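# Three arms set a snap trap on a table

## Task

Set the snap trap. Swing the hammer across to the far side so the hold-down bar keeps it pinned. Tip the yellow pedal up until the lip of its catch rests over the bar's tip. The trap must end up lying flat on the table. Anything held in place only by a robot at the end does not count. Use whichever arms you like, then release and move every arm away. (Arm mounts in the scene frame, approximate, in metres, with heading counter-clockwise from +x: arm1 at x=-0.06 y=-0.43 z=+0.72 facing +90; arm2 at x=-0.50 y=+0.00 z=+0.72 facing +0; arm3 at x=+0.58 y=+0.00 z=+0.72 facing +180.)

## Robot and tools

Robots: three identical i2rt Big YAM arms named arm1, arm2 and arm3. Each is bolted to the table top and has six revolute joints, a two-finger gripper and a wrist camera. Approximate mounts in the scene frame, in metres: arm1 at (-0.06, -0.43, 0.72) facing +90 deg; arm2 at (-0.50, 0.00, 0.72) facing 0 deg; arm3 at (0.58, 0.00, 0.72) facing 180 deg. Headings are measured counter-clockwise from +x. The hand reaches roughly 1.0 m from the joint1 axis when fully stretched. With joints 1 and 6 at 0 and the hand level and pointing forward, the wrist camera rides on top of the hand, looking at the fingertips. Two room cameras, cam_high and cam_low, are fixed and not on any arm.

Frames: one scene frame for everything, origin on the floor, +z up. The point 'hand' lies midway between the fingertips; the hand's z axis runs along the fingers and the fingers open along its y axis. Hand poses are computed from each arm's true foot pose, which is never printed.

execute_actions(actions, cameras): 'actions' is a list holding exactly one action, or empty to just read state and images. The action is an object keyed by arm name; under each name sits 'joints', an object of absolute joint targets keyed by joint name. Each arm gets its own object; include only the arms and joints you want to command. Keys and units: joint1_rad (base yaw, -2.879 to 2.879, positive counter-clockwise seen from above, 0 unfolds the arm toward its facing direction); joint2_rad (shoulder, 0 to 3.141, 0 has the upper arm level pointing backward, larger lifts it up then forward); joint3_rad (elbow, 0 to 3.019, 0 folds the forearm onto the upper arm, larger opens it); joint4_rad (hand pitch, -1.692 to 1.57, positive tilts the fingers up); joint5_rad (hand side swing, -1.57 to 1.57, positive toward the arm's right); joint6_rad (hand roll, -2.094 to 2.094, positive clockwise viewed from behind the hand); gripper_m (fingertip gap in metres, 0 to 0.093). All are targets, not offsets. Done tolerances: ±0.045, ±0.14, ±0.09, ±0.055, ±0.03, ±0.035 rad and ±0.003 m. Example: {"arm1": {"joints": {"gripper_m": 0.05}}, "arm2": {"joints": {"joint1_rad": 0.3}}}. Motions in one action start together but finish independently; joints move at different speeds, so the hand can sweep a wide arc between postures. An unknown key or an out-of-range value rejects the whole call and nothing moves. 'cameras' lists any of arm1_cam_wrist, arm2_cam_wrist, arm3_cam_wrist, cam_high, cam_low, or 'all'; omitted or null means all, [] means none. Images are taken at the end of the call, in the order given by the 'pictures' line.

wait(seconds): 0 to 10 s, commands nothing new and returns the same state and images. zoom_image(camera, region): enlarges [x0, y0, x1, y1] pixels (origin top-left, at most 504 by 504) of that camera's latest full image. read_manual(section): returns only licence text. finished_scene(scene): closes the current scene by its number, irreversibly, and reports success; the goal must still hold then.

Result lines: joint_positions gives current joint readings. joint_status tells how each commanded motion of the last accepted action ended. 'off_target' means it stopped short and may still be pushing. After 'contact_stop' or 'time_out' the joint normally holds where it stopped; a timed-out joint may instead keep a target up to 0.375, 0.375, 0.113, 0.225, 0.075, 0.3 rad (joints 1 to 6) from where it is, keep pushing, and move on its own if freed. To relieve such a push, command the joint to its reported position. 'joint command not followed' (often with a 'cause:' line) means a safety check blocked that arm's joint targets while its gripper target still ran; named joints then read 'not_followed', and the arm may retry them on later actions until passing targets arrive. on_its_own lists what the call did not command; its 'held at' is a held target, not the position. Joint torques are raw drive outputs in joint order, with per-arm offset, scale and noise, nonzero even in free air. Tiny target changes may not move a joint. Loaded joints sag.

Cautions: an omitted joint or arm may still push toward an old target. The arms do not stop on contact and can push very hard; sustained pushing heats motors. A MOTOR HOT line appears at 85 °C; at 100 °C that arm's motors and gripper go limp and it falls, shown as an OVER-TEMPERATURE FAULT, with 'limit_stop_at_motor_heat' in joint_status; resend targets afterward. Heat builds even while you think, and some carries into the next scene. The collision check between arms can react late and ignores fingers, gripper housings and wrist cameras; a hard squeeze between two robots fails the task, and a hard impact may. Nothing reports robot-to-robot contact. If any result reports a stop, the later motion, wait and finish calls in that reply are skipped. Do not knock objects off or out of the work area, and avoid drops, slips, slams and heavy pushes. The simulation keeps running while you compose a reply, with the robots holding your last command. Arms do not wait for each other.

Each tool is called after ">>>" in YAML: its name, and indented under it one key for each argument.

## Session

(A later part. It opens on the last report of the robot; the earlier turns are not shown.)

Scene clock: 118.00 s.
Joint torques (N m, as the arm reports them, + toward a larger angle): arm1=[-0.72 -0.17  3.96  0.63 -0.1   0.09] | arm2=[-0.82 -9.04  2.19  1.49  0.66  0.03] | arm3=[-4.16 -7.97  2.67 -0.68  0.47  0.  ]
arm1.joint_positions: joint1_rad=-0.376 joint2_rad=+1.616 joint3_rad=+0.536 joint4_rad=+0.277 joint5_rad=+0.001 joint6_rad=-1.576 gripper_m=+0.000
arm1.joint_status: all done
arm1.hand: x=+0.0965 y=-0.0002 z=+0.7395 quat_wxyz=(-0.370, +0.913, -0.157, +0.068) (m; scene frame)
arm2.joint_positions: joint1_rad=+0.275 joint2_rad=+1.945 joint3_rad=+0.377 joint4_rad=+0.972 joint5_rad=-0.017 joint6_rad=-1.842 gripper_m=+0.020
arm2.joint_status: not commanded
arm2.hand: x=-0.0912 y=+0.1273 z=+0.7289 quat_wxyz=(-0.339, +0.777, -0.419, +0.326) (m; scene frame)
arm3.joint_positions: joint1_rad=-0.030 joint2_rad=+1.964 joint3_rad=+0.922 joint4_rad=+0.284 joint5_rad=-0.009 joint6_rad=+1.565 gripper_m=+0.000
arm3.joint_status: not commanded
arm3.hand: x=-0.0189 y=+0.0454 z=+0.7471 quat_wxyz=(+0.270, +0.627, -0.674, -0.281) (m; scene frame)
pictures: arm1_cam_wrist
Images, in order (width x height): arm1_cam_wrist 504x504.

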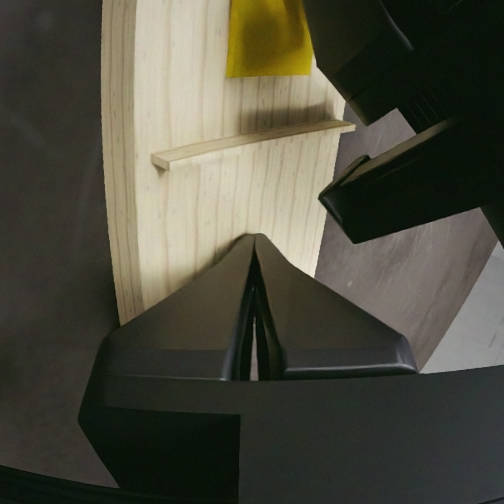

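>>> execute_actions:
  actions:
    - {"arm3":{"joints":{"joint1_rad":-0.06,"joint2_rad":1.78,"joint3_rad":0.92,"joint4_rad":0.2,"gripper_m":0.018}}}
  cameras: ["arm3_cam_wrist","cam_high","cam_low"]

>>> zoom_image:
  camera: "cam_low"
  region: [100, 120, 400, 320]

Scene clock: 119.13 s.
Joint torques (N m, as the arm reports them, + toward a larger angle): arm1=[ 0.69 -3.67  1.14 -0.39 -0.67  0.19] | arm2=[-0.83 -8.8   1.98  1.48  0.19  0.04] | arm3=[ -2.38 -24.81   6.22   1.38  -0.09   0.18]
arm1.joint_positions: joint1_rad=-0.396 joint2_rad=+1.651 joint3_rad=+0.579 joint4_rad=+0.304 joint5_rad=+0.017 joint6_rad=-1.576 gripper_m=+0.000
arm1.joint_status: not commanded
arm1.hand: x=+0.1154 y=+0.0164 z=+0.7440 quat_wxyz=(-0.384, +0.904, -0.168, +0.082) (m; scene frame)
arm2.joint_positions: joint1_rad=+0.275 joint2_rad=+1.945 joint3_rad=+0.379 joint4_rad=+0.972 joint5_rad=-0.005 joint6_rad=-1.844 gripper_m=+0.020
arm2.joint_status: not commanded
arm2.hand: x=-0.0892 y=+0.1258 z=+0.7295 quat_wxyz=(-0.336, +0.776, -0.420, +0.331) (m; scene frame)
arm3.joint_positions: joint1_rad=-0.054 joint2_rad=+1.911 joint3_rad=+0.907 joint4_rad=+0.208 joint5_rad=+0.005 joint6_rad=+1.548 gripper_m=+0.007
arm3.joint_status: gripper_m off_target (ended at +0.007, target +0.018); the others done
arm3.hand: x=-0.0057 y=+0.0616 z=+0.7583 quat_wxyz=(+0.247, +0.627, -0.684, -0.278) (m; scene frame)
pictures: arm3_cam_wrist, cam_high, cam_low
Images, in order (width x height): arm3_cam_wrist 504x504, cam_high 504x504, cam_low 504x504.

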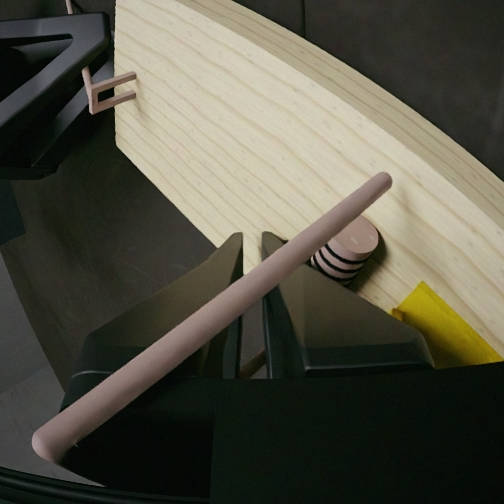

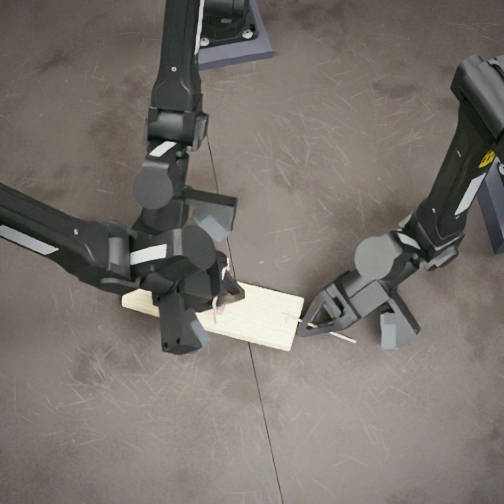

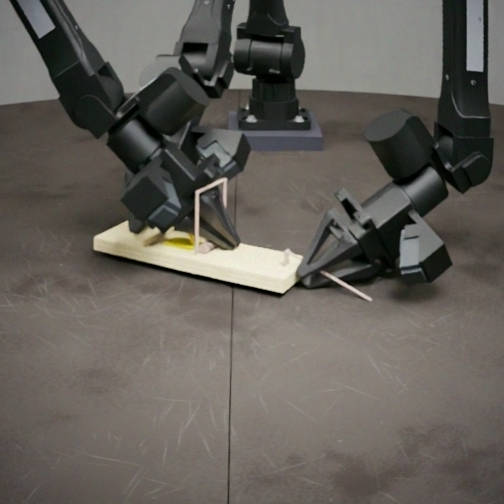

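Region (100, 120, 400, 320) of cam_low's 504x504 image, scaled by 1.680, with more detail than that image has.

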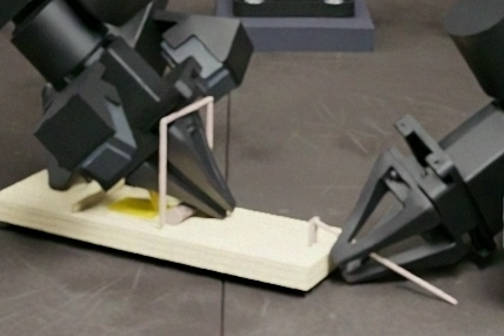

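>>> execute_actions:
  actions:
    - {"arm3":{"joints":{"joint2_rad":1.95,"gripper_m":0}}}
  cameras: []

>>> execute_actions:
  actions:
    - {"arm3":{"joints":{"joint2_rad":1.83,"joint3_rad":0.79,"joint4_rad":0.28}}}
  cameras: ["arm3_cam_wrist","cam_low"]

>>> zoom_image:
  camera: "cam_low"
  region: [80, 120, 380, 320]

Scene clock: 120.07 s.
Joint torques (N m, as the arm reports them, + toward a larger angle): arm1=[ 0.59 -4.56  1.26 -0.64 -0.31  0.17] | arm2=[-0.67 -8.92  2.01  1.59  0.17  0.04] | arm3=[ -2.49 -13.29   6.36   1.73   0.25  -0.14]
arm1.joint_positions: joint1_rad=-0.395 joint2_rad=+1.657 joint3_rad=+0.580 joint4_rad=+0.305 joint5_rad=+0.005 joint6_rad=-1.576 gripper_m=+0.000
arm1.joint_status: not commanded
arm1.hand: x=+0.1128 y=+0.0170 z=+0.7417 quat_wxyz=(-0.383, +0.906, -0.166, +0.076) (m; scene frame)
arm2.joint_positions: joint1_rad=+0.274 joint2_rad=+1.945 joint3_rad=+0.379 joint4_rad=+0.969 joint5_rad=-0.004 joint6_rad=-1.844 gripper_m=+0.020
arm2.joint_status: not commanded
arm2.hand: x=-0.0895 y=+0.1253 z=+0.7289 quat_wxyz=(-0.334, +0.776, -0.420, +0.330) (m; scene frame)
arm3.joint_positions: joint1_rad=-0.053 joint2_rad=+1.916 joint3_rad=+0.905 joint4_rad=+0.199 joint5_rad=-0.003 joint6_rad=+1.581 gripper_m=+0.000
arm3.joint_status: all done
arm3.hand: x=-0.0025 y=+0.0591 z=+0.7533 quat_wxyz=(+0.250, +0.620, -0.695, -0.265) (m; scene frame)
pictures: none
No camera images: the call's "cameras" was empty. Leave "cameras" out to get every camera's image.

Scene clock: 120.83 s.
Joint torques (N m, as the arm reports them, + toward a larger angle): arm1=[ 1.84 -4.3   1.2  -0.59 -1.14  0.17] | arm2=[-1.01 -9.    1.95  1.69  0.16  0.03] | arm3=[ -2.46 -18.66   2.7    1.53   0.25  -0.18]
arm1.joint_positions: joint1_rad=-0.413 joint2_rad=+1.659 joint3_rad=+0.580 joint4_rad=+0.305 joint5_rad=+0.029 joint6_rad=-1.576 gripper_m=+0.000
arm1.joint_status: not commanded
arm1.hand: x=+0.1247 y=+0.0119 z=+0.7410 quat_wxyz=(-0.379, +0.903, -0.179, +0.090) (m; scene frame)
arm2.joint_positions: joint1_rad=+0.274 joint2_rad=+1.945 joint3_rad=+0.381 joint4_rad=+0.969 joint5_rad=-0.004 joint6_rad=-1.844 gripper_m=+0.020
arm2.joint_status: not commanded
arm2.hand: x=-0.0885 y=+0.1256 z=+0.7293 quat_wxyz=(-0.335, +0.776, -0.420, +0.331) (m; scene frame)
arm3.joint_positions: joint1_rad=-0.053 joint2_rad=+1.885 joint3_rad=+0.818 joint4_rad=+0.285 joint5_rad=-0.003 joint6_rad=+1.583 gripper_m=+0.000
arm3.joint_status: all done
arm3.hand: x=+0.0211 y=+0.0567 z=+0.7533 quat_wxyz=(+0.259, +0.615, -0.691, -0.275) (m; scene frame)
pictures: arm3_cam_wrist, cam_low
Images, in order (width x height): arm3_cam_wrist 504x504, cam_low 504x504.

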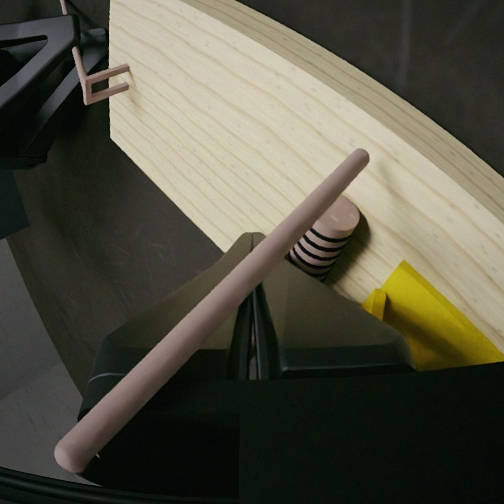

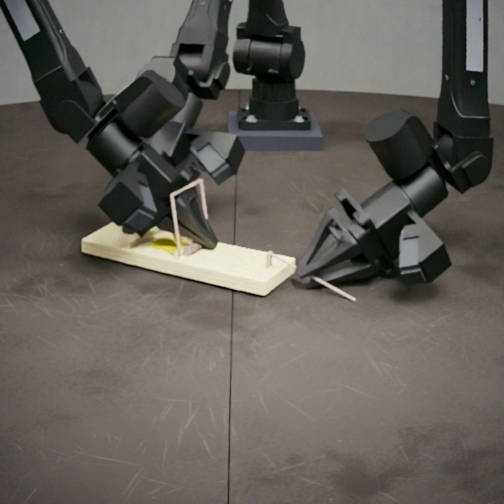

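Region (80, 120, 380, 320) of cam_low's 504x504 image, scaled by 1.680, with more detail than that image has.

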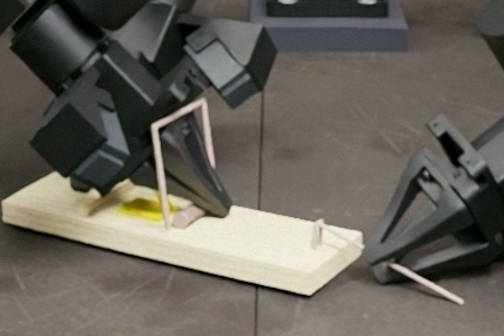

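>>> execute_actions:
  actions:
    - {"arm3":{"joints":{"joint2_rad":1.96,"joint3_rad":0.86}},"arm2":{"joints":{"joint1_rad":0.15,"joint2_rad":1.93,"joint3_rad":0.24,"joint4_rad":1.14}}}
  cameras: []

>>> execute_actions:
  actions:
    - {"arm2":{"joints":{"joint1_rad":0.05,"joint2_rad":1.5,"joint3_rad":0.35,"joint4_rad":0.75,"joint6_rad":0,"gripper_m":0.03}}}
  cameras: ["arm2_cam_wrist","cam_high","cam_low"]

Scene clock: 122.07 s.
Joint torques (N m, as the arm reports them, + toward a larger angle): arm1=[ 1.73 -4.37  1.13 -0.65 -0.53  0.16] | arm2=[ 0.56 -8.04  0.79  3.15  0.07  0.06] | arm3=[ -2.71 -10.59   7.09   1.48   0.52  -0.19]
arm1.joint_positions: joint1_rad=-0.413 joint2_rad=+1.659 joint3_rad=+0.581 joint4_rad=+0.305 joint5_rad=+0.013 joint6_rad=-1.576 gripper_m=+0.000
arm1.joint_status: not commanded
arm1.hand: x=+0.1224 y=+0.0134 z=+0.7411 quat_wxyz=(-0.381, +0.904, -0.176, +0.083) (m; scene frame)
arm2.joint_positions: joint1_rad=+0.150 joint2_rad=+1.934 joint3_rad=+0.236 joint4_rad=+1.117 joint5_rad=-0.002 joint6_rad=-1.845 gripper_m=+0.020
arm2.joint_status: all done
arm2.hand: x=-0.1280 y=+0.0642 z=+0.7377 quat_wxyz=(-0.317, +0.745, -0.466, +0.356) (m; scene frame)
arm3.joint_positions: joint1_rad=-0.051 joint2_rad=+1.897 joint3_rad=+0.831 joint4_rad=+0.286 joint5_rad=-0.010 joint6_rad=+1.583 gripper_m=+0.000
arm3.joint_status: all done
arm3.hand: x=+0.0162 y=+0.0546 z=+0.7518 quat_wxyz=(+0.263, +0.617, -0.690, -0.274) (m; scene frame)
pictures: none
No camera images: the call's "cameras" was empty. Leave "cameras" out to get every camera's image.

Scene clock: 124.37 s.
Joint torques (N m, as the arm reports them, + toward a larger angle): arm1=[ 3.03 -4.44  1.03 -0.38 -0.53  0.2 ] | arm2=[ 0.38 -6.84  5.8   1.87  0.1   0.13] | arm3=[ -2.76 -10.6    7.08   1.48   0.52  -0.19]
arm1.joint_positions: joint1_rad=-0.413 joint2_rad=+1.659 joint3_rad=+0.581 joint4_rad=+0.305 joint5_rad=+0.013 joint6_rad=-1.576 gripper_m=+0.000
arm1.joint_status: not commanded
arm1.hand: x=+0.1224 y=+0.0134 z=+0.7411 quat_wxyz=(-0.381, +0.904, -0.176, +0.083) (m; scene frame)
arm2.joint_positions: joint1_rad=+0.054 joint2_rad=+1.502 joint3_rad=+0.341 joint4_rad=+0.760 joint5_rad=-0.002 joint6_rad=-0.008 gripper_m=+0.030
arm2.joint_status: all done
arm2.hand: x=-0.0594 y=+0.0345 z=+0.8584 quat_wxyz=(-0.554, +0.038, -0.831, -0.016) (m; scene frame)
arm3.joint_positions: joint1_rad=-0.051 joint2_rad=+1.897 joint3_rad=+0.831 joint4_rad=+0.286 joint5_rad=-0.010 joint6_rad=+1.583 gripper_m=+0.000
arm3.joint_status: not commanded
arm3.hand: x=+0.0162 y=+0.0546 z=+0.7518 quat_wxyz=(+0.263, +0.617, -0.690, -0.274) (m; scene frame)
pictures: arm2_cam_wrist, cam_high, cam_low
Images, in order (width x height): arm2_cam_wrist 504x504, cam_high 504x504, cam_low 504x504.

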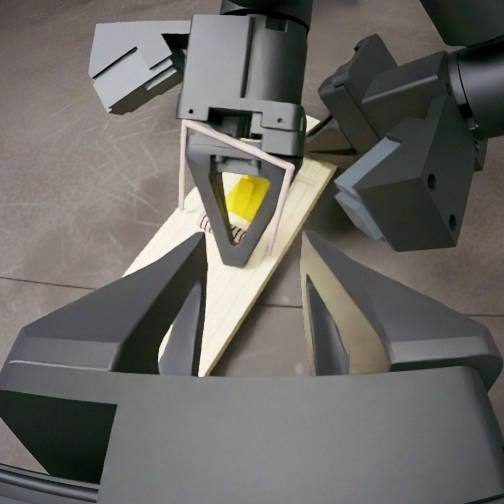

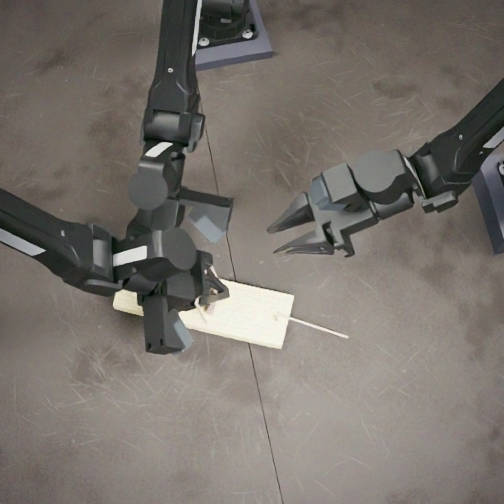

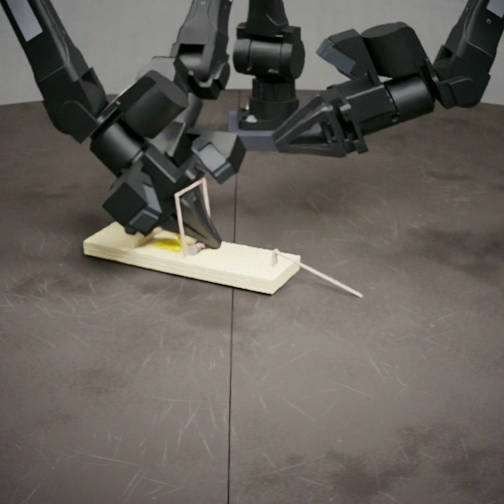

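>>> execute_actions:
  actions:
    - {"arm2":{"joints":{"joint2_rad":1.552,"joint3_rad":0.87,"joint4_rad":-0.30,"joint6_rad":-1.15,"gripper_m":0.025}}}
  cameras: ["arm2_cam_wrist","cam_high","cam_low"]

Scene clock: 126.63 s.
Joint torques (N m, as the arm reports them, + toward a larger angle): arm1=[ 1.8  -4.79  0.96 -0.69 -0.48  0.15] | arm2=[ -0.03 -10.38  11.15   1.25  -0.12  -0.01] | arm3=[ -2.52 -10.8    6.96   1.32   0.48  -0.2 ]
arm1.joint_positions: joint1_rad=-0.412 joint2_rad=+1.660 joint3_rad=+0.581 joint4_rad=+0.305 joint5_rad=+0.011 joint6_rad=-1.576 gripper_m=+0.000
arm1.joint_status: not commanded
arm1.hand: x=+0.1214 y=+0.0138 z=+0.7409 quat_wxyz=(-0.381, +0.904, -0.175, +0.081) (m; scene frame)
arm2.joint_positions: joint1_rad=+0.053 joint2_rad=+1.558 joint3_rad=+0.823 joint4_rad=-0.290 joint5_rad=+0.003 joint6_rad=-1.142 gripper_m=+0.025
arm2.joint_status: all done
arm2.hand: x=-0.0058 y=+0.0368 z=+0.8357 quat_wxyz=(-0.231, +0.551, -0.789, +0.143) (m; scene frame)
arm3.joint_positions: joint1_rad=-0.053 joint2_rad=+1.900 joint3_rad=+0.832 joint4_rad=+0.290 joint5_rad=-0.009 joint6_rad=+1.584 gripper_m=+0.000
arm3.joint_status: not commanded
arm3.hand: x=+0.0154 y=+0.0559 z=+0.7515 quat_wxyz=(+0.263, +0.615, -0.690, -0.275) (m; scene frame)
pictures: arm2_cam_wrist, cam_high, cam_low
Images, in order (width x height): arm2_cam_wrist 504x504, cam_high 504x504, cam_low 504x504.

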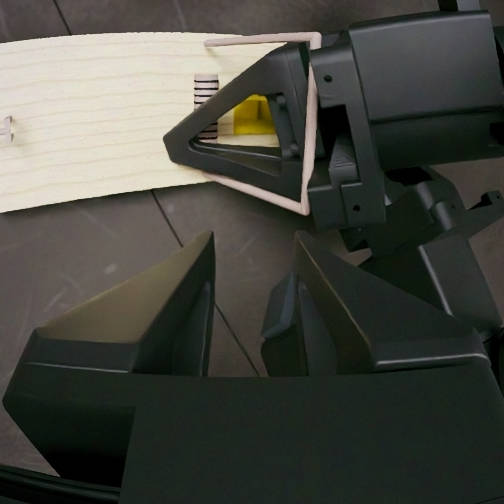

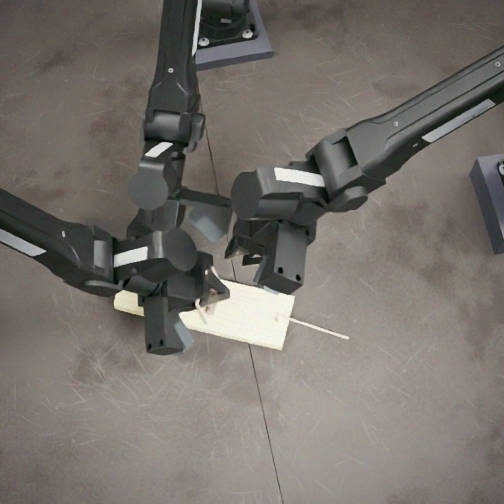

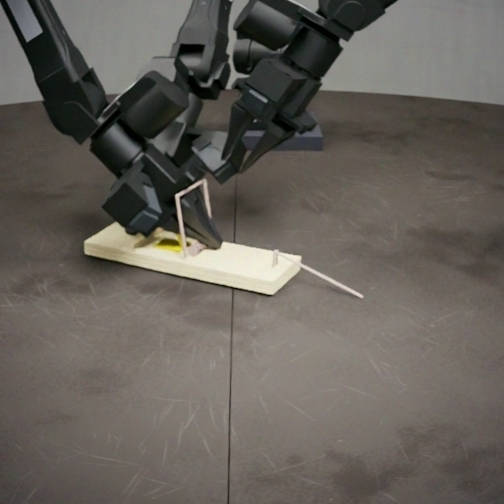

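>>> execute_actions:
  actions:
    - {"arm2":{"joints":{"joint2_rad":1.575,"joint3_rad":0.92,"gripper_m":0.02}}}
  cameras: ["arm2_cam_wrist","cam_low"]

Scene clock: 127.57 s.
Joint torques (N m, as the arm reports them, + toward a larger angle): arm1=[ 2.75 -3.99  1.28 -0.18 -0.51  0.17] | arm2=[  0.18 -10.27  11.79   1.43  -0.13   0.  ] | arm3=[ -2.53 -10.82   6.96   1.32   0.48  -0.2 ]
arm1.joint_positions: joint1_rad=-0.412 joint2_rad=+1.660 joint3_rad=+0.581 joint4_rad=+0.305 joint5_rad=+0.011 joint6_rad=-1.576 gripper_m=+0.000
arm1.joint_status: not commanded
arm1.hand: x=+0.1214 y=+0.0138 z=+0.7409 quat_wxyz=(-0.381, +0.904, -0.175, +0.081) (m; scene frame)
arm2.joint_positions: joint1_rad=+0.053 joint2_rad=+1.572 joint3_rad=+0.870 joint4_rad=-0.292 joint5_rad=+0.003 joint6_rad=-1.142 gripper_m=+0.020
arm2.joint_status: all done
arm2.hand: x=+0.0139 y=+0.0384 z=+0.8483 quat_wxyz=(-0.244, +0.549, -0.785, +0.151) (m; scene frame)
arm3.joint_positions: joint1_rad=-0.053 joint2_rad=+1.900 joint3_rad=+0.832 joint4_rad=+0.290 joint5_rad=-0.009 joint6_rad=+1.584 gripper_m=+0.000
arm3.joint_status: not commanded
arm3.hand: x=+0.0154 y=+0.0559 z=+0.7515 quat_wxyz=(+0.263, +0.615, -0.690, -0.275) (m; scene frame)
pictures: arm2_cam_wrist, cam_low
Images, in order (width x height): arm2_cam_wrist 504x504, cam_low 504x504.

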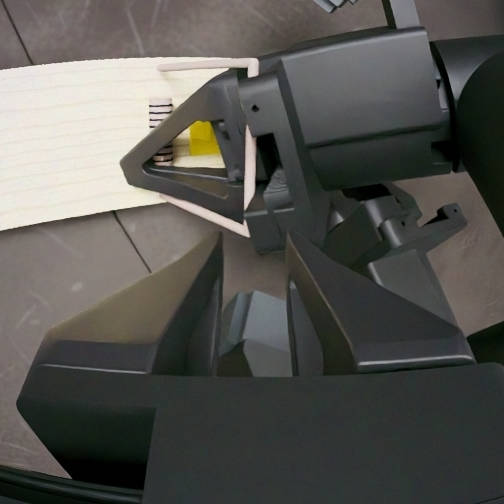

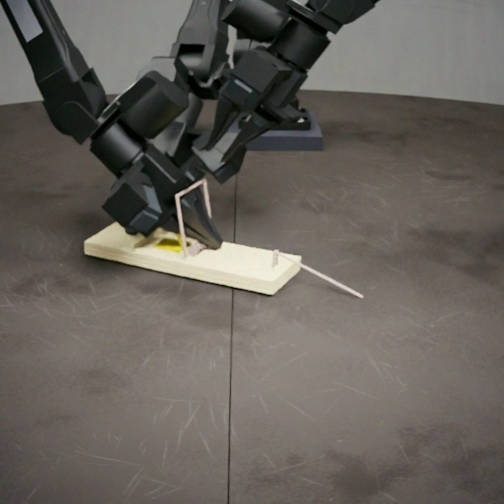

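>>> execute_actions:
  actions:
    - {"arm2":{"joints":{"joint2_rad":1.4,"joint3_rad":0.6,"gripper_m":0,"joint6_rad":-1.57,"joint1_rad":0.158}},"arm3":{"joints":{"joint2_rad":2.02}}}
  cameras: []

>>> execute_actions:
  actions:
    - {"arm2":{"joints":{"joint2_rad":1.55,"joint3_rad":0.46,"joint4_rad":0.51}}}
  cameras: []

>>> execute_actions:
  actions:
    - {"arm2":{"joints":{"joint2_rad":1.70}}}
  cameras: ["arm2_cam_wrist","cam_high","cam_low"]

Scene clock: 129.37 s.
Joint torques (N m, as the arm reports them, + toward a larger angle): arm1=[ 1.89 -4.41  1.06 -0.5  -0.31  0.11] | arm2=[-0.17 -7.3   7.46  1.54 -0.06  0.  ] | arm3=[-2.53 -7.71  6.35  0.72  0.45 -0.2 ]
arm1.joint_positions: joint1_rad=-0.405 joint2_rad=+1.660 joint3_rad=+0.580 joint4_rad=+0.305 joint5_rad=+0.006 joint6_rad=-1.576 gripper_m=+0.000
arm1.joint_status: not commanded
arm1.hand: x=+0.1174 y=+0.0147 z=+0.7401 quat_wxyz=(-0.381, +0.905, -0.171, +0.078) (m; scene frame)
arm2.joint_positions: joint1_rad=+0.163 joint2_rad=+1.402 joint3_rad=+0.592 joint4_rad=-0.297 joint5_rad=+0.001 joint6_rad=-1.562 gripper_m=+0.001
arm2.joint_status: all done
arm2.hand: x=-0.1081 y=+0.0730 z=+0.8100 quat_wxyz=(-0.176, +0.746, -0.624, +0.152) (m; scene frame)
arm3.joint_positions: joint1_rad=-0.054 joint2_rad=+1.913 joint3_rad=+0.840 joint4_rad=+0.305 joint5_rad=-0.009 joint6_rad=+1.584 gripper_m=+0.000
arm3.joint_status: all done
arm3.hand: x=+0.0112 y=+0.0569 z=+0.7496 quat_wxyz=(+0.266, +0.614, -0.689, -0.278) (m; scene frame)
pictures: none
No camera images: the call's "cameras" was empty. Leave "cameras" out to get every camera's image.

Scene clock: 130.77 s.
Joint torques (N m, as the arm reports them, + toward a larger angle): arm1=[ 1.46 -4.74  1.01 -0.58 -0.26  0.16] | arm2=[-0.19 -8.58  6.75  3.05 -0.05  0.07] | arm3=[-2.49 -7.71  6.36  0.72  0.45 -0.2 ]
arm1.joint_positions: joint1_rad=-0.405 joint2_rad=+1.660 joint3_rad=+0.580 joint4_rad=+0.305 joint5_rad=+0.006 joint6_rad=-1.576 gripper_m=+0.000
arm1.joint_status: not commanded
arm1.hand: x=+0.1174 y=+0.0147 z=+0.7401 quat_wxyz=(-0.381, +0.905, -0.171, +0.078) (m; scene frame)
arm2.joint_positions: joint1_rad=+0.163 joint2_rad=+1.560 joint3_rad=+0.442 joint4_rad=+0.487 joint5_rad=+0.001 joint6_rad=-1.564 gripper_m=+0.001
arm2.joint_status: all done
arm2.hand: x=-0.0566 y=+0.0827 z=+0.8125 quat_wxyz=(-0.348, +0.685, -0.570, +0.293) (m; scene frame)
arm3.joint_positions: joint1_rad=-0.054 joint2_rad=+1.913 joint3_rad=+0.840 joint4_rad=+0.305 joint5_rad=-0.009 joint6_rad=+1.584 gripper_m=+0.000
arm3.joint_status: not commanded
arm3.hand: x=+0.0112 y=+0.0569 z=+0.7496 quat_wxyz=(+0.266, +0.614, -0.689, -0.278) (m; scene frame)
pictures: none
No camera images: the call's "cameras" was empty. Leave "cameras" out to get every camera's image.

Scene clock: 131.67 s.
Joint torques (N m, as the arm reports them, + toward a larger angle): arm1=[ 2.45 -4.93  1.07 -0.61 -0.28  0.17] | arm2=[-0.09 -8.88  5.61  2.76 -0.06  0.03] | arm3=[-2.46 -7.73  6.35  0.73  0.45 -0.2 ]
arm1.joint_positions: joint1_rad=-0.405 joint2_rad=+1.660 joint3_rad=+0.580 joint4_rad=+0.305 joint5_rad=+0.006 joint6_rad=-1.576 gripper_m=+0.000
arm1.joint_status: not commanded
arm1.hand: x=+0.1174 y=+0.0147 z=+0.7401 quat_wxyz=(-0.381, +0.905, -0.171, +0.078) (m; scene frame)
arm2.joint_positions: joint1_rad=+0.163 joint2_rad=+1.710 joint3_rad=+0.442 joint4_rad=+0.494 joint5_rad=+0.001 joint6_rad=-1.564 gripper_m=+0.001
arm2.joint_status: all done
arm2.hand: x=-0.0758 y=+0.0785 z=+0.7509 quat_wxyz=(-0.298, +0.707, -0.589, +0.252) (m; scene frame)
arm3.joint_positions: joint1_rad=-0.054 joint2_rad=+1.913 joint3_rad=+0.840 joint4_rad=+0.305 joint5_rad=-0.009 joint6_rad=+1.584 gripper_m=+0.000
arm3.joint_status: not commanded
arm3.hand: x=+0.0112 y=+0.0569 z=+0.7496 quat_wxyz=(+0.266, +0.614, -0.689, -0.278) (m; scene frame)
pictures: arm2_cam_wrist, cam_high, cam_low
Images, in order (width x height): arm2_cam_wrist 504x504, cam_high 504x504, cam_low 504x504.

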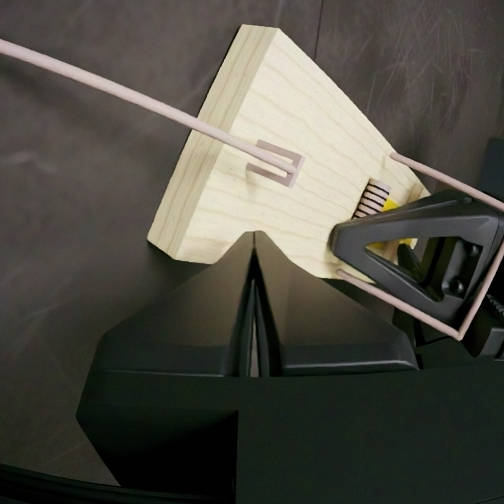

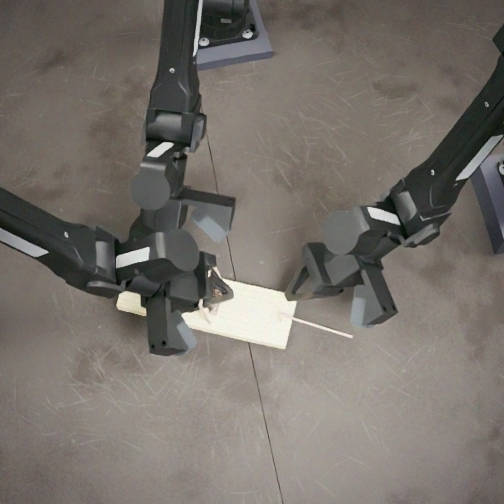

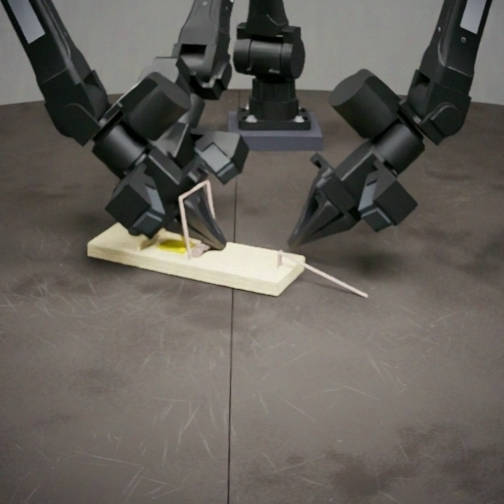

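>>> execute_actions:
  actions:
    - {"arm2":{"joints":{"joint2_rad":1.88,"joint3_rad":0.48,"joint4_rad":0.5}}}
  cameras: ["arm2_cam_wrist"]

>>> execute_actions:
  actions:
    - {"arm1":{"joints":{"joint2_rad":1.3,"joint3_rad":0.3,"joint4_rad":0.3}}}
  cameras: ["cam_high"]

Scene clock: 132.57 s.
Joint torques (N m, as the arm reports them, + toward a larger angle): arm1=[ 1.42 -5.11  0.94 -0.62 -0.37  0.23] | arm2=[-0.09 -0.58  5.6   0.87  0.09  0.03] | arm3=[-2.2  -7.89  6.32  0.66  0.44 -0.25]
arm1.joint_positions: joint1_rad=-0.405 joint2_rad=+1.662 joint3_rad=+0.579 joint4_rad=+0.305 joint5_rad=+0.008 joint6_rad=-1.576 gripper_m=+0.000
arm1.joint_status: not commanded
arm1.hand: x=+0.1174 y=+0.0139 z=+0.7392 quat_wxyz=(-0.380, +0.906, -0.171, +0.078) (m; scene frame)
arm2.joint_positions: joint1_rad=+0.163 joint2_rad=+1.772 joint3_rad=+0.454 joint4_rad=+0.528 joint5_rad=-0.003 joint6_rad=-1.564 gripper_m=+0.001
arm2.joint_status: all done
arm2.hand: x=-0.0744 y=+0.0793 z=+0.7346 quat_wxyz=(-0.293, +0.711, -0.591, +0.246) (m; scene frame)
arm3.joint_positions: joint1_rad=-0.057 joint2_rad=+1.916 joint3_rad=+0.841 joint4_rad=+0.306 joint5_rad=-0.008 joint6_rad=+1.589 gripper_m=+0.000
arm3.joint_status: not commanded
arm3.hand: x=+0.0114 y=+0.0587 z=+0.7485 quat_wxyz=(+0.266, +0.611, -0.692, -0.278) (m; scene frame)
pictures: arm2_cam_wrist
Images, in order (width x height): arm2_cam_wrist 504x504.

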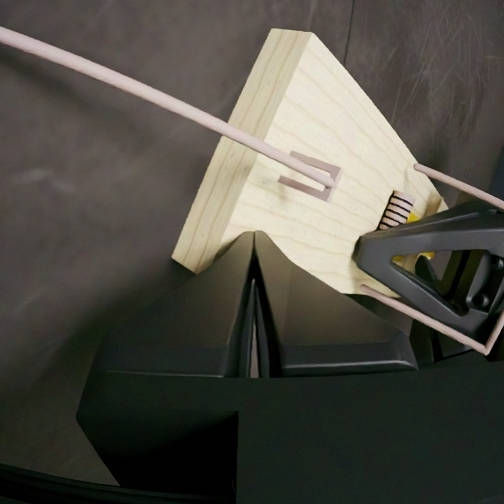

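Scene clock: 133.77 s.
Joint torques (N m, as the arm reports them, + toward a larger angle): arm1=[ 1.22 -5.13  7.34  1.29 -0.09  0.16] | arm2=[-0.58 -1.6   5.08  0.25  0.61  0.05] | arm3=[-2.58 -7.95  6.31  0.66  0.41 -0.19]
arm1.joint_positions: joint1_rad=-0.400 joint2_rad=+1.293 joint3_rad=+0.278 joint4_rad=+0.303 joint5_rad=+0.002 joint6_rad=-1.576 gripper_m=+0.000
arm1.joint_status: all done
arm1.hand: x=+0.0752 y=-0.0844 z=+0.7757 quat_wxyz=(-0.410, +0.893, -0.165, +0.080) (m; scene frame)
arm2.joint_positions: joint1_rad=+0.168 joint2_rad=+1.784 joint3_rad=+0.460 joint4_rad=+0.543 joint5_rad=-0.016 joint6_rad=-1.564 gripper_m=+0.001
arm2.joint_status: not commanded
arm2.hand: x=-0.0715 y=+0.0845 z=+0.7340 quat_wxyz=(-0.301, +0.712, -0.586, +0.243) (m; scene frame)
arm3.joint_positions: joint1_rad=-0.053 joint2_rad=+1.916 joint3_rad=+0.841 joint4_rad=+0.306 joint5_rad=-0.007 joint6_rad=+1.583 gripper_m=+0.000
arm3.joint_status: not commanded
arm3.hand: x=+0.0112 y=+0.0565 z=+0.7483 quat_wxyz=(+0.265, +0.614, -0.689, -0.278) (m; scene frame)
pictures: cam_high
Images, in order (width x height): cam_high 504x504.

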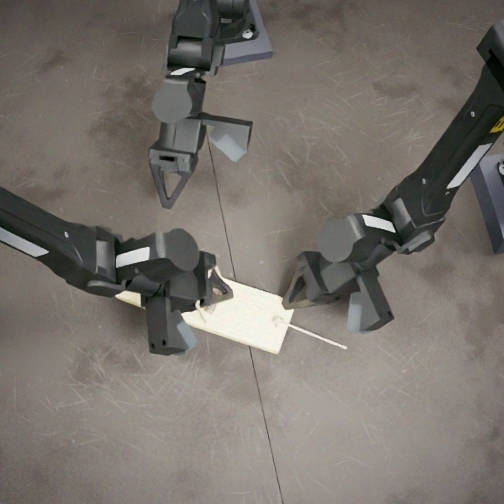

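>>> execute_actions:
  actions:
    - {"arm1":{"joints":{"joint1_rad":-0.215,"joint2_rad":1.685,"joint3_rad":0.26,"joint4_rad":1.15,"joint6_rad":0}}}
  cameras: ["arm1_cam_wrist","cam_high"]

Scene clock: 136.03 s.
Joint torques (N m, as the arm reports them, + toward a larger angle): arm1=[ 0.98 -9.54  2.73  2.84 -0.09  0.06] | arm2=[-0.41 -1.76  5.07  0.22  0.63  0.04] | arm3=[-2.6  -7.94  6.31  0.66  0.41 -0.19]
arm1.joint_positions: joint1_rad=-0.223 joint2_rad=+1.681 joint3_rad=+0.263 joint4_rad=+1.128 joint5_rad=+0.002 joint6_rad=-0.009 gripper_m=+0.000
arm1.joint_status: all done
arm1.hand: x=+0.0224 y=-0.0133 z=+0.7988 quat_wxyz=(-0.465, +0.512, -0.616, -0.377) (m; scene frame)
arm2.joint_positions: joint1_rad=+0.168 joint2_rad=+1.784 joint3_rad=+0.460 joint4_rad=+0.543 joint5_rad=-0.016 joint6_rad=-1.564 gripper_m=+0.001
arm2.joint_status: not commanded
arm2.hand: x=-0.0715 y=+0.0845 z=+0.7340 quat_wxyz=(-0.301, +0.712, -0.586, +0.243) (m; scene frame)
arm3.joint_positions: joint1_rad=-0.053 joint2_rad=+1.916 joint3_rad=+0.841 joint4_rad=+0.306 joint5_rad=-0.007 joint6_rad=+1.583 gripper_m=+0.000
arm3.joint_status: not commanded
arm3.hand: x=+0.0112 y=+0.0565 z=+0.7483 quat_wxyz=(+0.265, +0.614, -0.689, -0.278) (m; scene frame)
pictures: arm1_cam_wrist, cam_high
Images, in order (width x height): arm1_cam_wrist 504x504, cam_high 504x504.

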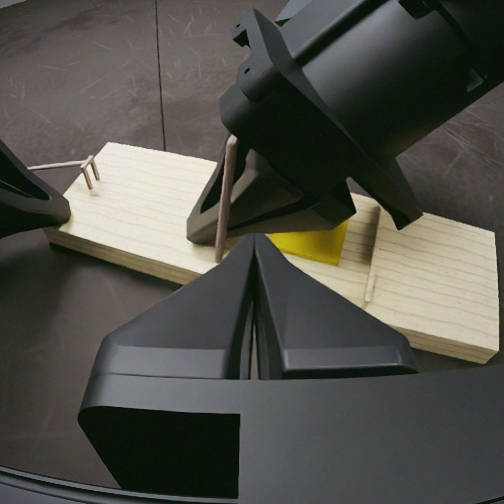

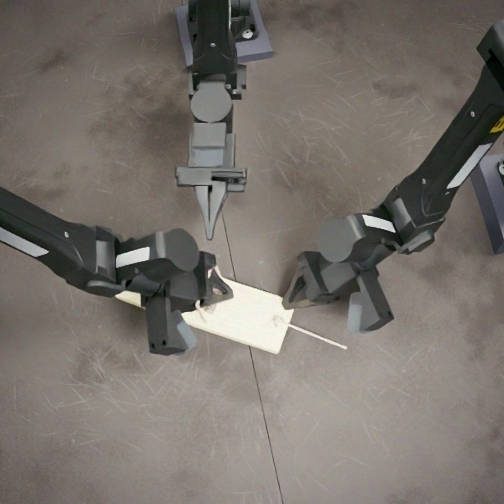

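>>> execute_actions:
  actions:
    - {"arm3":{"joints":{"joint1_rad":-0.07,"joint2_rad":1.94,"joint3_rad":1.09,"joint4_rad":-0.17}}}
  cameras: ["arm1_cam_wrist"]

>>> execute_actions:
  actions:
    - {"arm3":{"joints":{"joint1_rad":-0.085,"joint2_rad":2.02,"joint3_rad":1.32,"joint4_rad":-0.57}}}
  cameras: ["arm1_cam_wrist","cam_low"]

Scene clock: 137.40 s.
Joint torques (N m, as the arm reports them, + toward a larger angle): arm1=[ 0.4  -8.82  2.54  2.71 -0.11  0.08] | arm2=[-0.82 -1.05  5.46  0.19  0.65  0.06] | arm3=[ -3.43 -12.02  11.22   0.88   0.41  -0.16]
arm1.joint_positions: joint1_rad=-0.223 joint2_rad=+1.681 joint3_rad=+0.263 joint4_rad=+1.128 joint5_rad=+0.002 joint6_rad=-0.008 gripper_m=+0.000
arm1.joint_status: not commanded
arm1.hand: x=+0.0224 y=-0.0133 z=+0.7988 quat_wxyz=(-0.465, +0.512, -0.616, -0.377) (m; scene frame)
arm2.joint_positions: joint1_rad=+0.168 joint2_rad=+1.778 joint3_rad=+0.456 joint4_rad=+0.544 joint5_rad=-0.018 joint6_rad=-1.564 gripper_m=+0.001
arm2.joint_status: not commanded
arm2.hand: x=-0.0728 y=+0.0847 z=+0.7355 quat_wxyz=(-0.302, +0.712, -0.585, +0.243) (m; scene frame)
arm3.joint_positions: joint1_rad=-0.053 joint2_rad=+1.881 joint3_rad=+1.020 joint4_rad=-0.158 joint5_rad=-0.007 joint6_rad=+1.582 gripper_m=+0.000
arm3.joint_status: all done
arm3.hand: x=+0.0032 y=+0.0575 z=+0.7629 quat_wxyz=(+0.186, +0.642, -0.719, -0.191) (m; scene frame)
pictures: arm1_cam_wrist
Images, in order (width x height): arm1_cam_wrist 504x504.

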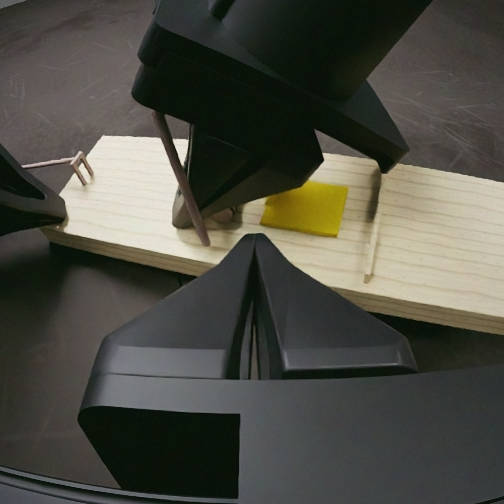

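Scene clock: 138.50 s.
Joint torques (N m, as the arm reports them, + toward a larger angle): arm1=[ 0.94 -9.11  2.81  2.67 -0.07  0.08] | arm2=[-0.85  0.23  6.3   0.23  0.73  0.05] | arm3=[ -4.76 -10.49  11.86   1.61   0.47  -0.14]
arm1.joint_positions: joint1_rad=-0.223 joint2_rad=+1.681 joint3_rad=+0.263 joint4_rad=+1.128 joint5_rad=+0.002 joint6_rad=-0.008 gripper_m=+0.000
arm1.joint_status: not commanded
arm1.hand: x=+0.0224 y=-0.0133 z=+0.7988 quat_wxyz=(-0.465, +0.512, -0.616, -0.377) (m; scene frame)
arm2.joint_positions: joint1_rad=+0.171 joint2_rad=+1.766 joint3_rad=+0.444 joint4_rad=+0.544 joint5_rad=-0.019 joint6_rad=-1.564 gripper_m=+0.001
arm2.joint_status: not commanded
arm2.hand: x=-0.0771 y=+0.0855 z=+0.7373 quat_wxyz=(-0.303, +0.713, -0.584, +0.242) (m; scene frame)
arm3.joint_positions: joint1_rad=-0.053 joint2_rad=+1.919 joint3_rad=+1.251 joint4_rad=-0.587 joint5_rad=-0.009 joint6_rad=+1.582 gripper_m=+0.000
arm3.joint_status: all done
arm3.hand: x=-0.0083 y=+0.0588 z=+0.7845 quat_wxyz=(+0.109, +0.658, -0.737, -0.106) (m; scene frame)
pictures: arm1_cam_wrist, cam_low
Images, in order (width x height): arm1_cam_wrist 504x504, cam_low 504x504.

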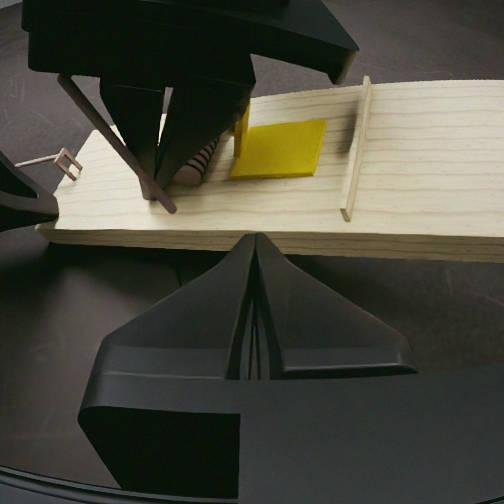

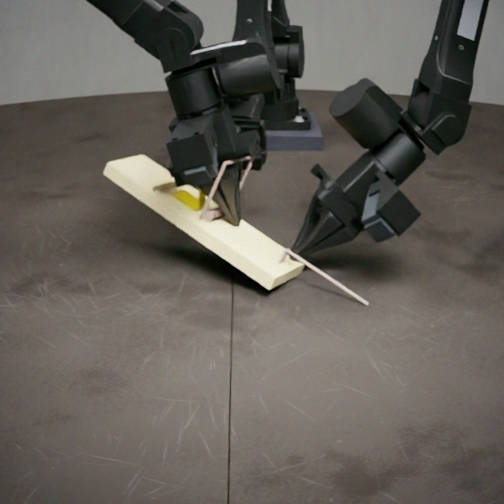

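>>> execute_actions:
  actions:
    - {"arm3":{"joints":{"joint2_rad":2.13}},"arm1":{"joints":{"joint1_rad":-0.39,"joint2_rad":1.2,"joint3_rad":0.4,"joint4_rad":0.5}}}
  cameras: ["cam_low"]

>>> execute_actions:
  actions:
    - {"arm1":{"joints":{"joint2_rad":1.275,"joint3_rad":0.645,"joint4_rad":-0.1}}}
  cameras: ["arm1_cam_wrist","cam_low"]

Scene clock: 140.47 s.
Joint torques (N m, as the arm reports them, + toward a larger angle): arm1=[-0.16 -6.68  8.54  1.44  0.01  0.09] | arm2=[-0.94 -0.05  6.36  0.27  0.72  0.03] | arm3=[-4.79 -4.04 10.74  2.63  0.47 -0.13]
arm1.joint_positions: joint1_rad=-0.388 joint2_rad=+1.198 joint3_rad=+0.387 joint4_rad=+0.515 joint5_rad=+0.000 joint6_rad=-0.008 gripper_m=+0.000
arm1.joint_status: all done
arm1.hand: x=+0.0965 y=-0.0134 z=+0.9068 quat_wxyz=(-0.492, +0.460, -0.658, -0.337) (m; scene frame)
arm2.joint_positions: joint1_rad=+0.171 joint2_rad=+1.766 joint3_rad=+0.444 joint4_rad=+0.544 joint5_rad=-0.019 joint6_rad=-1.564 gripper_m=+0.001
arm2.joint_status: not commanded
arm2.hand: x=-0.0771 y=+0.0854 z=+0.7373 quat_wxyz=(-0.303, +0.713, -0.584, +0.242) (m; scene frame)
arm3.joint_positions: joint1_rad=-0.053 joint2_rad=+1.934 joint3_rad=+1.266 joint4_rad=-0.612 joint5_rad=-0.009 joint6_rad=+1.582 gripper_m=+0.000
arm3.joint_status: joint2_rad time_out (moved +0.015 of +0.211)
arm3.on_its_own: joint2_rad reads +1.934 and still pushes toward +2.130 since a time_out
arm3.hand: x=-0.0071 y=+0.0586 z=+0.7795 quat_wxyz=(+0.100, +0.660, -0.739, -0.096) (m; scene frame)
pictures: cam_low
Images, in order (width x height): cam_low 504x504.

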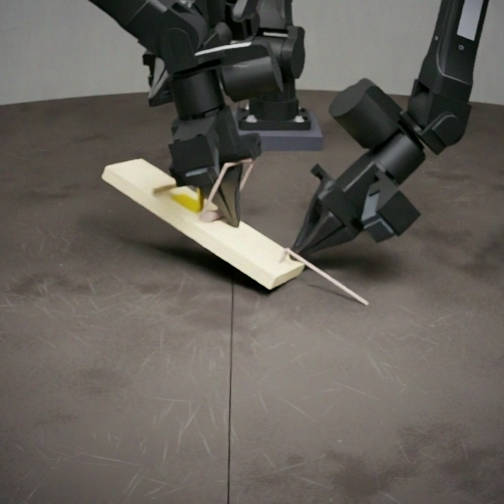

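not run: a stop came earlier in this reply.

>>> execute_actions:
  actions:
    - {"arm3":{"joints":{"joint2_rad":1.98}},"arm1":{"joints":{"joint2_rad":1.275,"joint3_rad":0.645,"joint4_rad":-0.1}}}
  cameras: ["arm1_cam_wrist"]

>>> execute_actions:
  actions:
    - {"arm1":{"joints":{"joint2_rad":1.5,"joint3_rad":0.56,"joint4_rad":0.12}}}
  cameras: ["arm1_cam_wrist","cam_low"]

Scene clock: 141.87 s.
Joint torques (N m, as the arm reports them, + toward a larger angle): arm1=[-0.51 -9.89  9.69  1.    0.04  0.1 ] | arm2=[-0.9  -0.25  6.39  0.21  0.71  0.04] | arm3=[ -4.69 -13.69  10.79   2.64   0.45  -0.12]
arm1.joint_positions: joint1_rad=-0.388 joint2_rad=+1.275 joint3_rad=+0.623 joint4_rad=-0.085 joint5_rad=+0.000 joint6_rad=-0.008 gripper_m=+0.000
arm1.joint_status: all done
arm1.hand: x=+0.1025 y=+0.0023 z=+0.8634 quat_wxyz=(-0.336, +0.523, -0.749, -0.229) (m; scene frame)
arm2.joint_positions: joint1_rad=+0.172 joint2_rad=+1.765 joint3_rad=+0.444 joint4_rad=+0.544 joint5_rad=-0.019 joint6_rad=-1.564 gripper_m=+0.001
arm2.joint_status: not commanded
arm2.hand: x=-0.0772 y=+0.0856 z=+0.7375 quat_wxyz=(-0.303, +0.713, -0.583, +0.242) (m; scene frame)
arm3.joint_positions: joint1_rad=-0.054 joint2_rad=+1.923 joint3_rad=+1.266 joint4_rad=-0.612 joint5_rad=-0.008 joint6_rad=+1.580 gripper_m=+0.000
arm3.joint_status: all done
arm3.hand: x=-0.0087 y=+0.0594 z=+0.7858 quat_wxyz=(+0.103, +0.659, -0.738, -0.101) (m; scene frame)
pictures: arm1_cam_wrist
Images, in order (width x height): arm1_cam_wrist 504x504.

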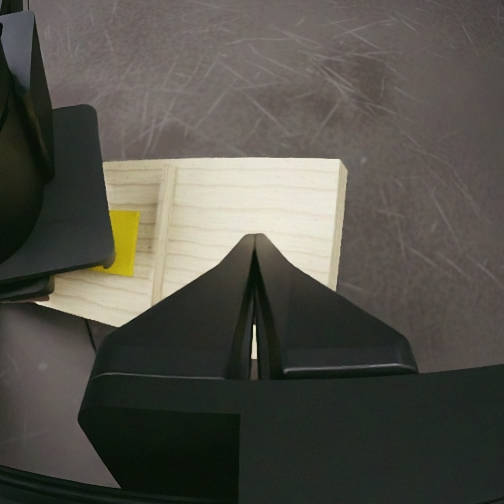

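Scene clock: 142.77 s.
Joint torques (N m, as the arm reports them, + toward a larger angle): arm1=[-1.3  -5.4   5.84  1.03 -0.25  0.1 ] | arm2=[-0.86 -0.02  6.41  0.24  0.61  0.07] | arm3=[ -4.15 -14.16  10.7    2.78   0.15   0.01]
arm1.joint_positions: joint1_rad=-0.388 joint2_rad=+1.439 joint3_rad=+0.580 joint4_rad=+0.138 joint5_rad=+0.007 joint6_rad=-0.008 gripper_m=+0.000
arm1.joint_status: all done
arm1.hand: x=+0.1078 y=+0.0127 z=+0.8112 quat_wxyz=(-0.344, +0.520, -0.747, -0.231) (m; scene frame)
arm2.joint_positions: joint1_rad=+0.172 joint2_rad=+1.766 joint3_rad=+0.444 joint4_rad=+0.544 joint5_rad=-0.016 joint6_rad=-1.567 gripper_m=+0.001
arm2.joint_status: not commanded
arm2.hand: x=-0.0773 y=+0.0851 z=+0.7370 quat_wxyz=(-0.302, +0.714, -0.583, +0.243) (m; scene frame)
arm3.joint_positions: joint1_rad=-0.060 joint2_rad=+1.930 joint3_rad=+1.266 joint4_rad=-0.617 joint5_rad=+0.000 joint6_rad=+1.568 gripper_m=+0.000
arm3.joint_status: not commanded
arm3.hand: x=-0.0061 y=+0.0641 z=+0.7815 quat_wxyz=(+0.096, +0.662, -0.737, -0.100) (m; scene frame)
pictures: arm1_cam_wrist, cam_low
Images, in order (width x height): arm1_cam_wrist 504x504, cam_low 504x504.

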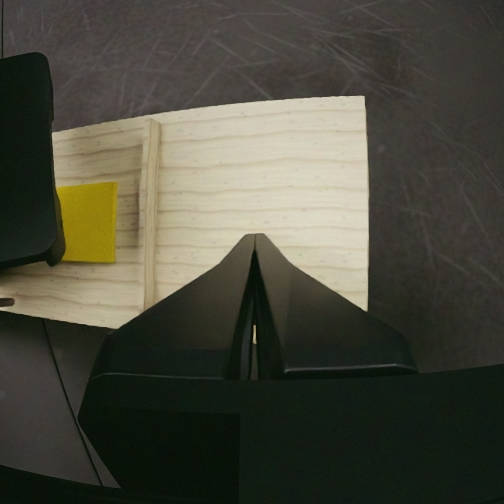

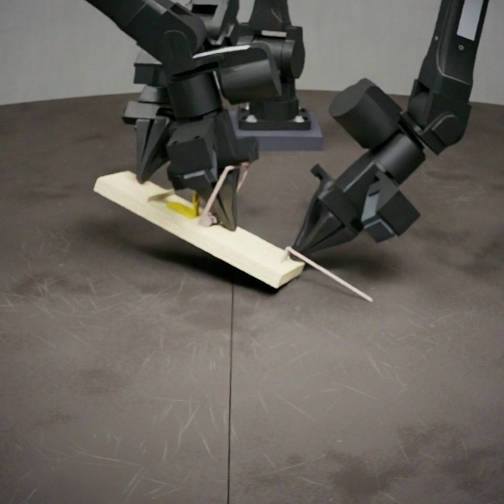

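>>> execute_actions:
  actions:
    - {"arm1":{"joints":{"joint1_rad":-0.42,"joint2_rad":1.76,"joint3_rad":0.53,"joint4_rad":0.26}}}
  cameras: ["cam_high","cam_low"]

>>> zoom_image:
  camera: "cam_low"
  region: [80, 120, 380, 320]

Scene clock: 143.77 s.
Joint torques (N m, as the arm reports them, + toward a larger angle): arm1=[-1.44 -5.87  2.13 -0.4  -0.07  0.02] | arm2=[-0.8  -0.61  6.06  0.07  0.49  0.05] | arm3=[ -1.88 -16.15  10.61   2.93   0.23  -0.28]
arm1.joint_positions: joint1_rad=-0.406 joint2_rad=+1.684 joint3_rad=+0.569 joint4_rad=+0.309 joint5_rad=+0.001 joint6_rad=-0.007 gripper_m=+0.000
arm1.joint_status: all done
arm1.hand: x=+0.1141 y=+0.0073 z=+0.7266 quat_wxyz=(-0.312, +0.524, -0.765, -0.208) (m; scene frame)
arm2.joint_positions: joint1_rad=+0.171 joint2_rad=+1.772 joint3_rad=+0.447 joint4_rad=+0.548 joint5_rad=-0.013 joint6_rad=-1.567 gripper_m=+0.001
arm2.joint_status: not commanded
arm2.hand: x=-0.0757 y=+0.0845 z=+0.7362 quat_wxyz=(-0.301, +0.713, -0.583, +0.245) (m; scene frame)
arm3.joint_positions: joint1_rad=-0.085 joint2_rad=+1.958 joint3_rad=+1.266 joint4_rad=-0.622 joint5_rad=-0.003 joint6_rad=+1.596 gripper_m=+0.000
arm3.joint_status: not commanded
arm3.hand: x=+0.0015 y=+0.0775 z=+0.7649 quat_wxyz=(+0.085, +0.644, -0.756, -0.087) (m; scene frame)
pictures: cam_high, cam_low
Images, in order (width x height): cam_high 504x504, cam_low 504x504.

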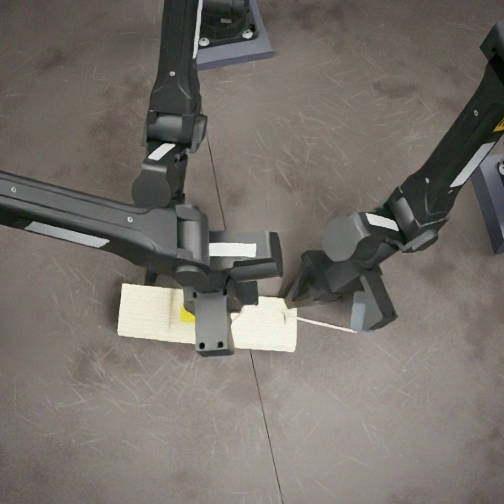

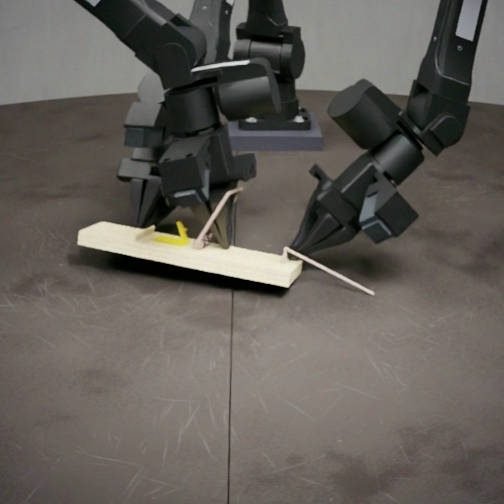

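Region (80, 120, 380, 320) of cam_low's 504x504 image, scaled by 1.680, with more detail than that image has.

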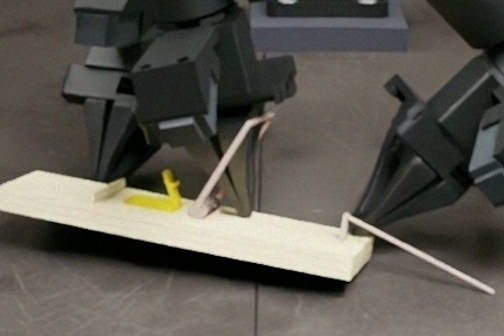

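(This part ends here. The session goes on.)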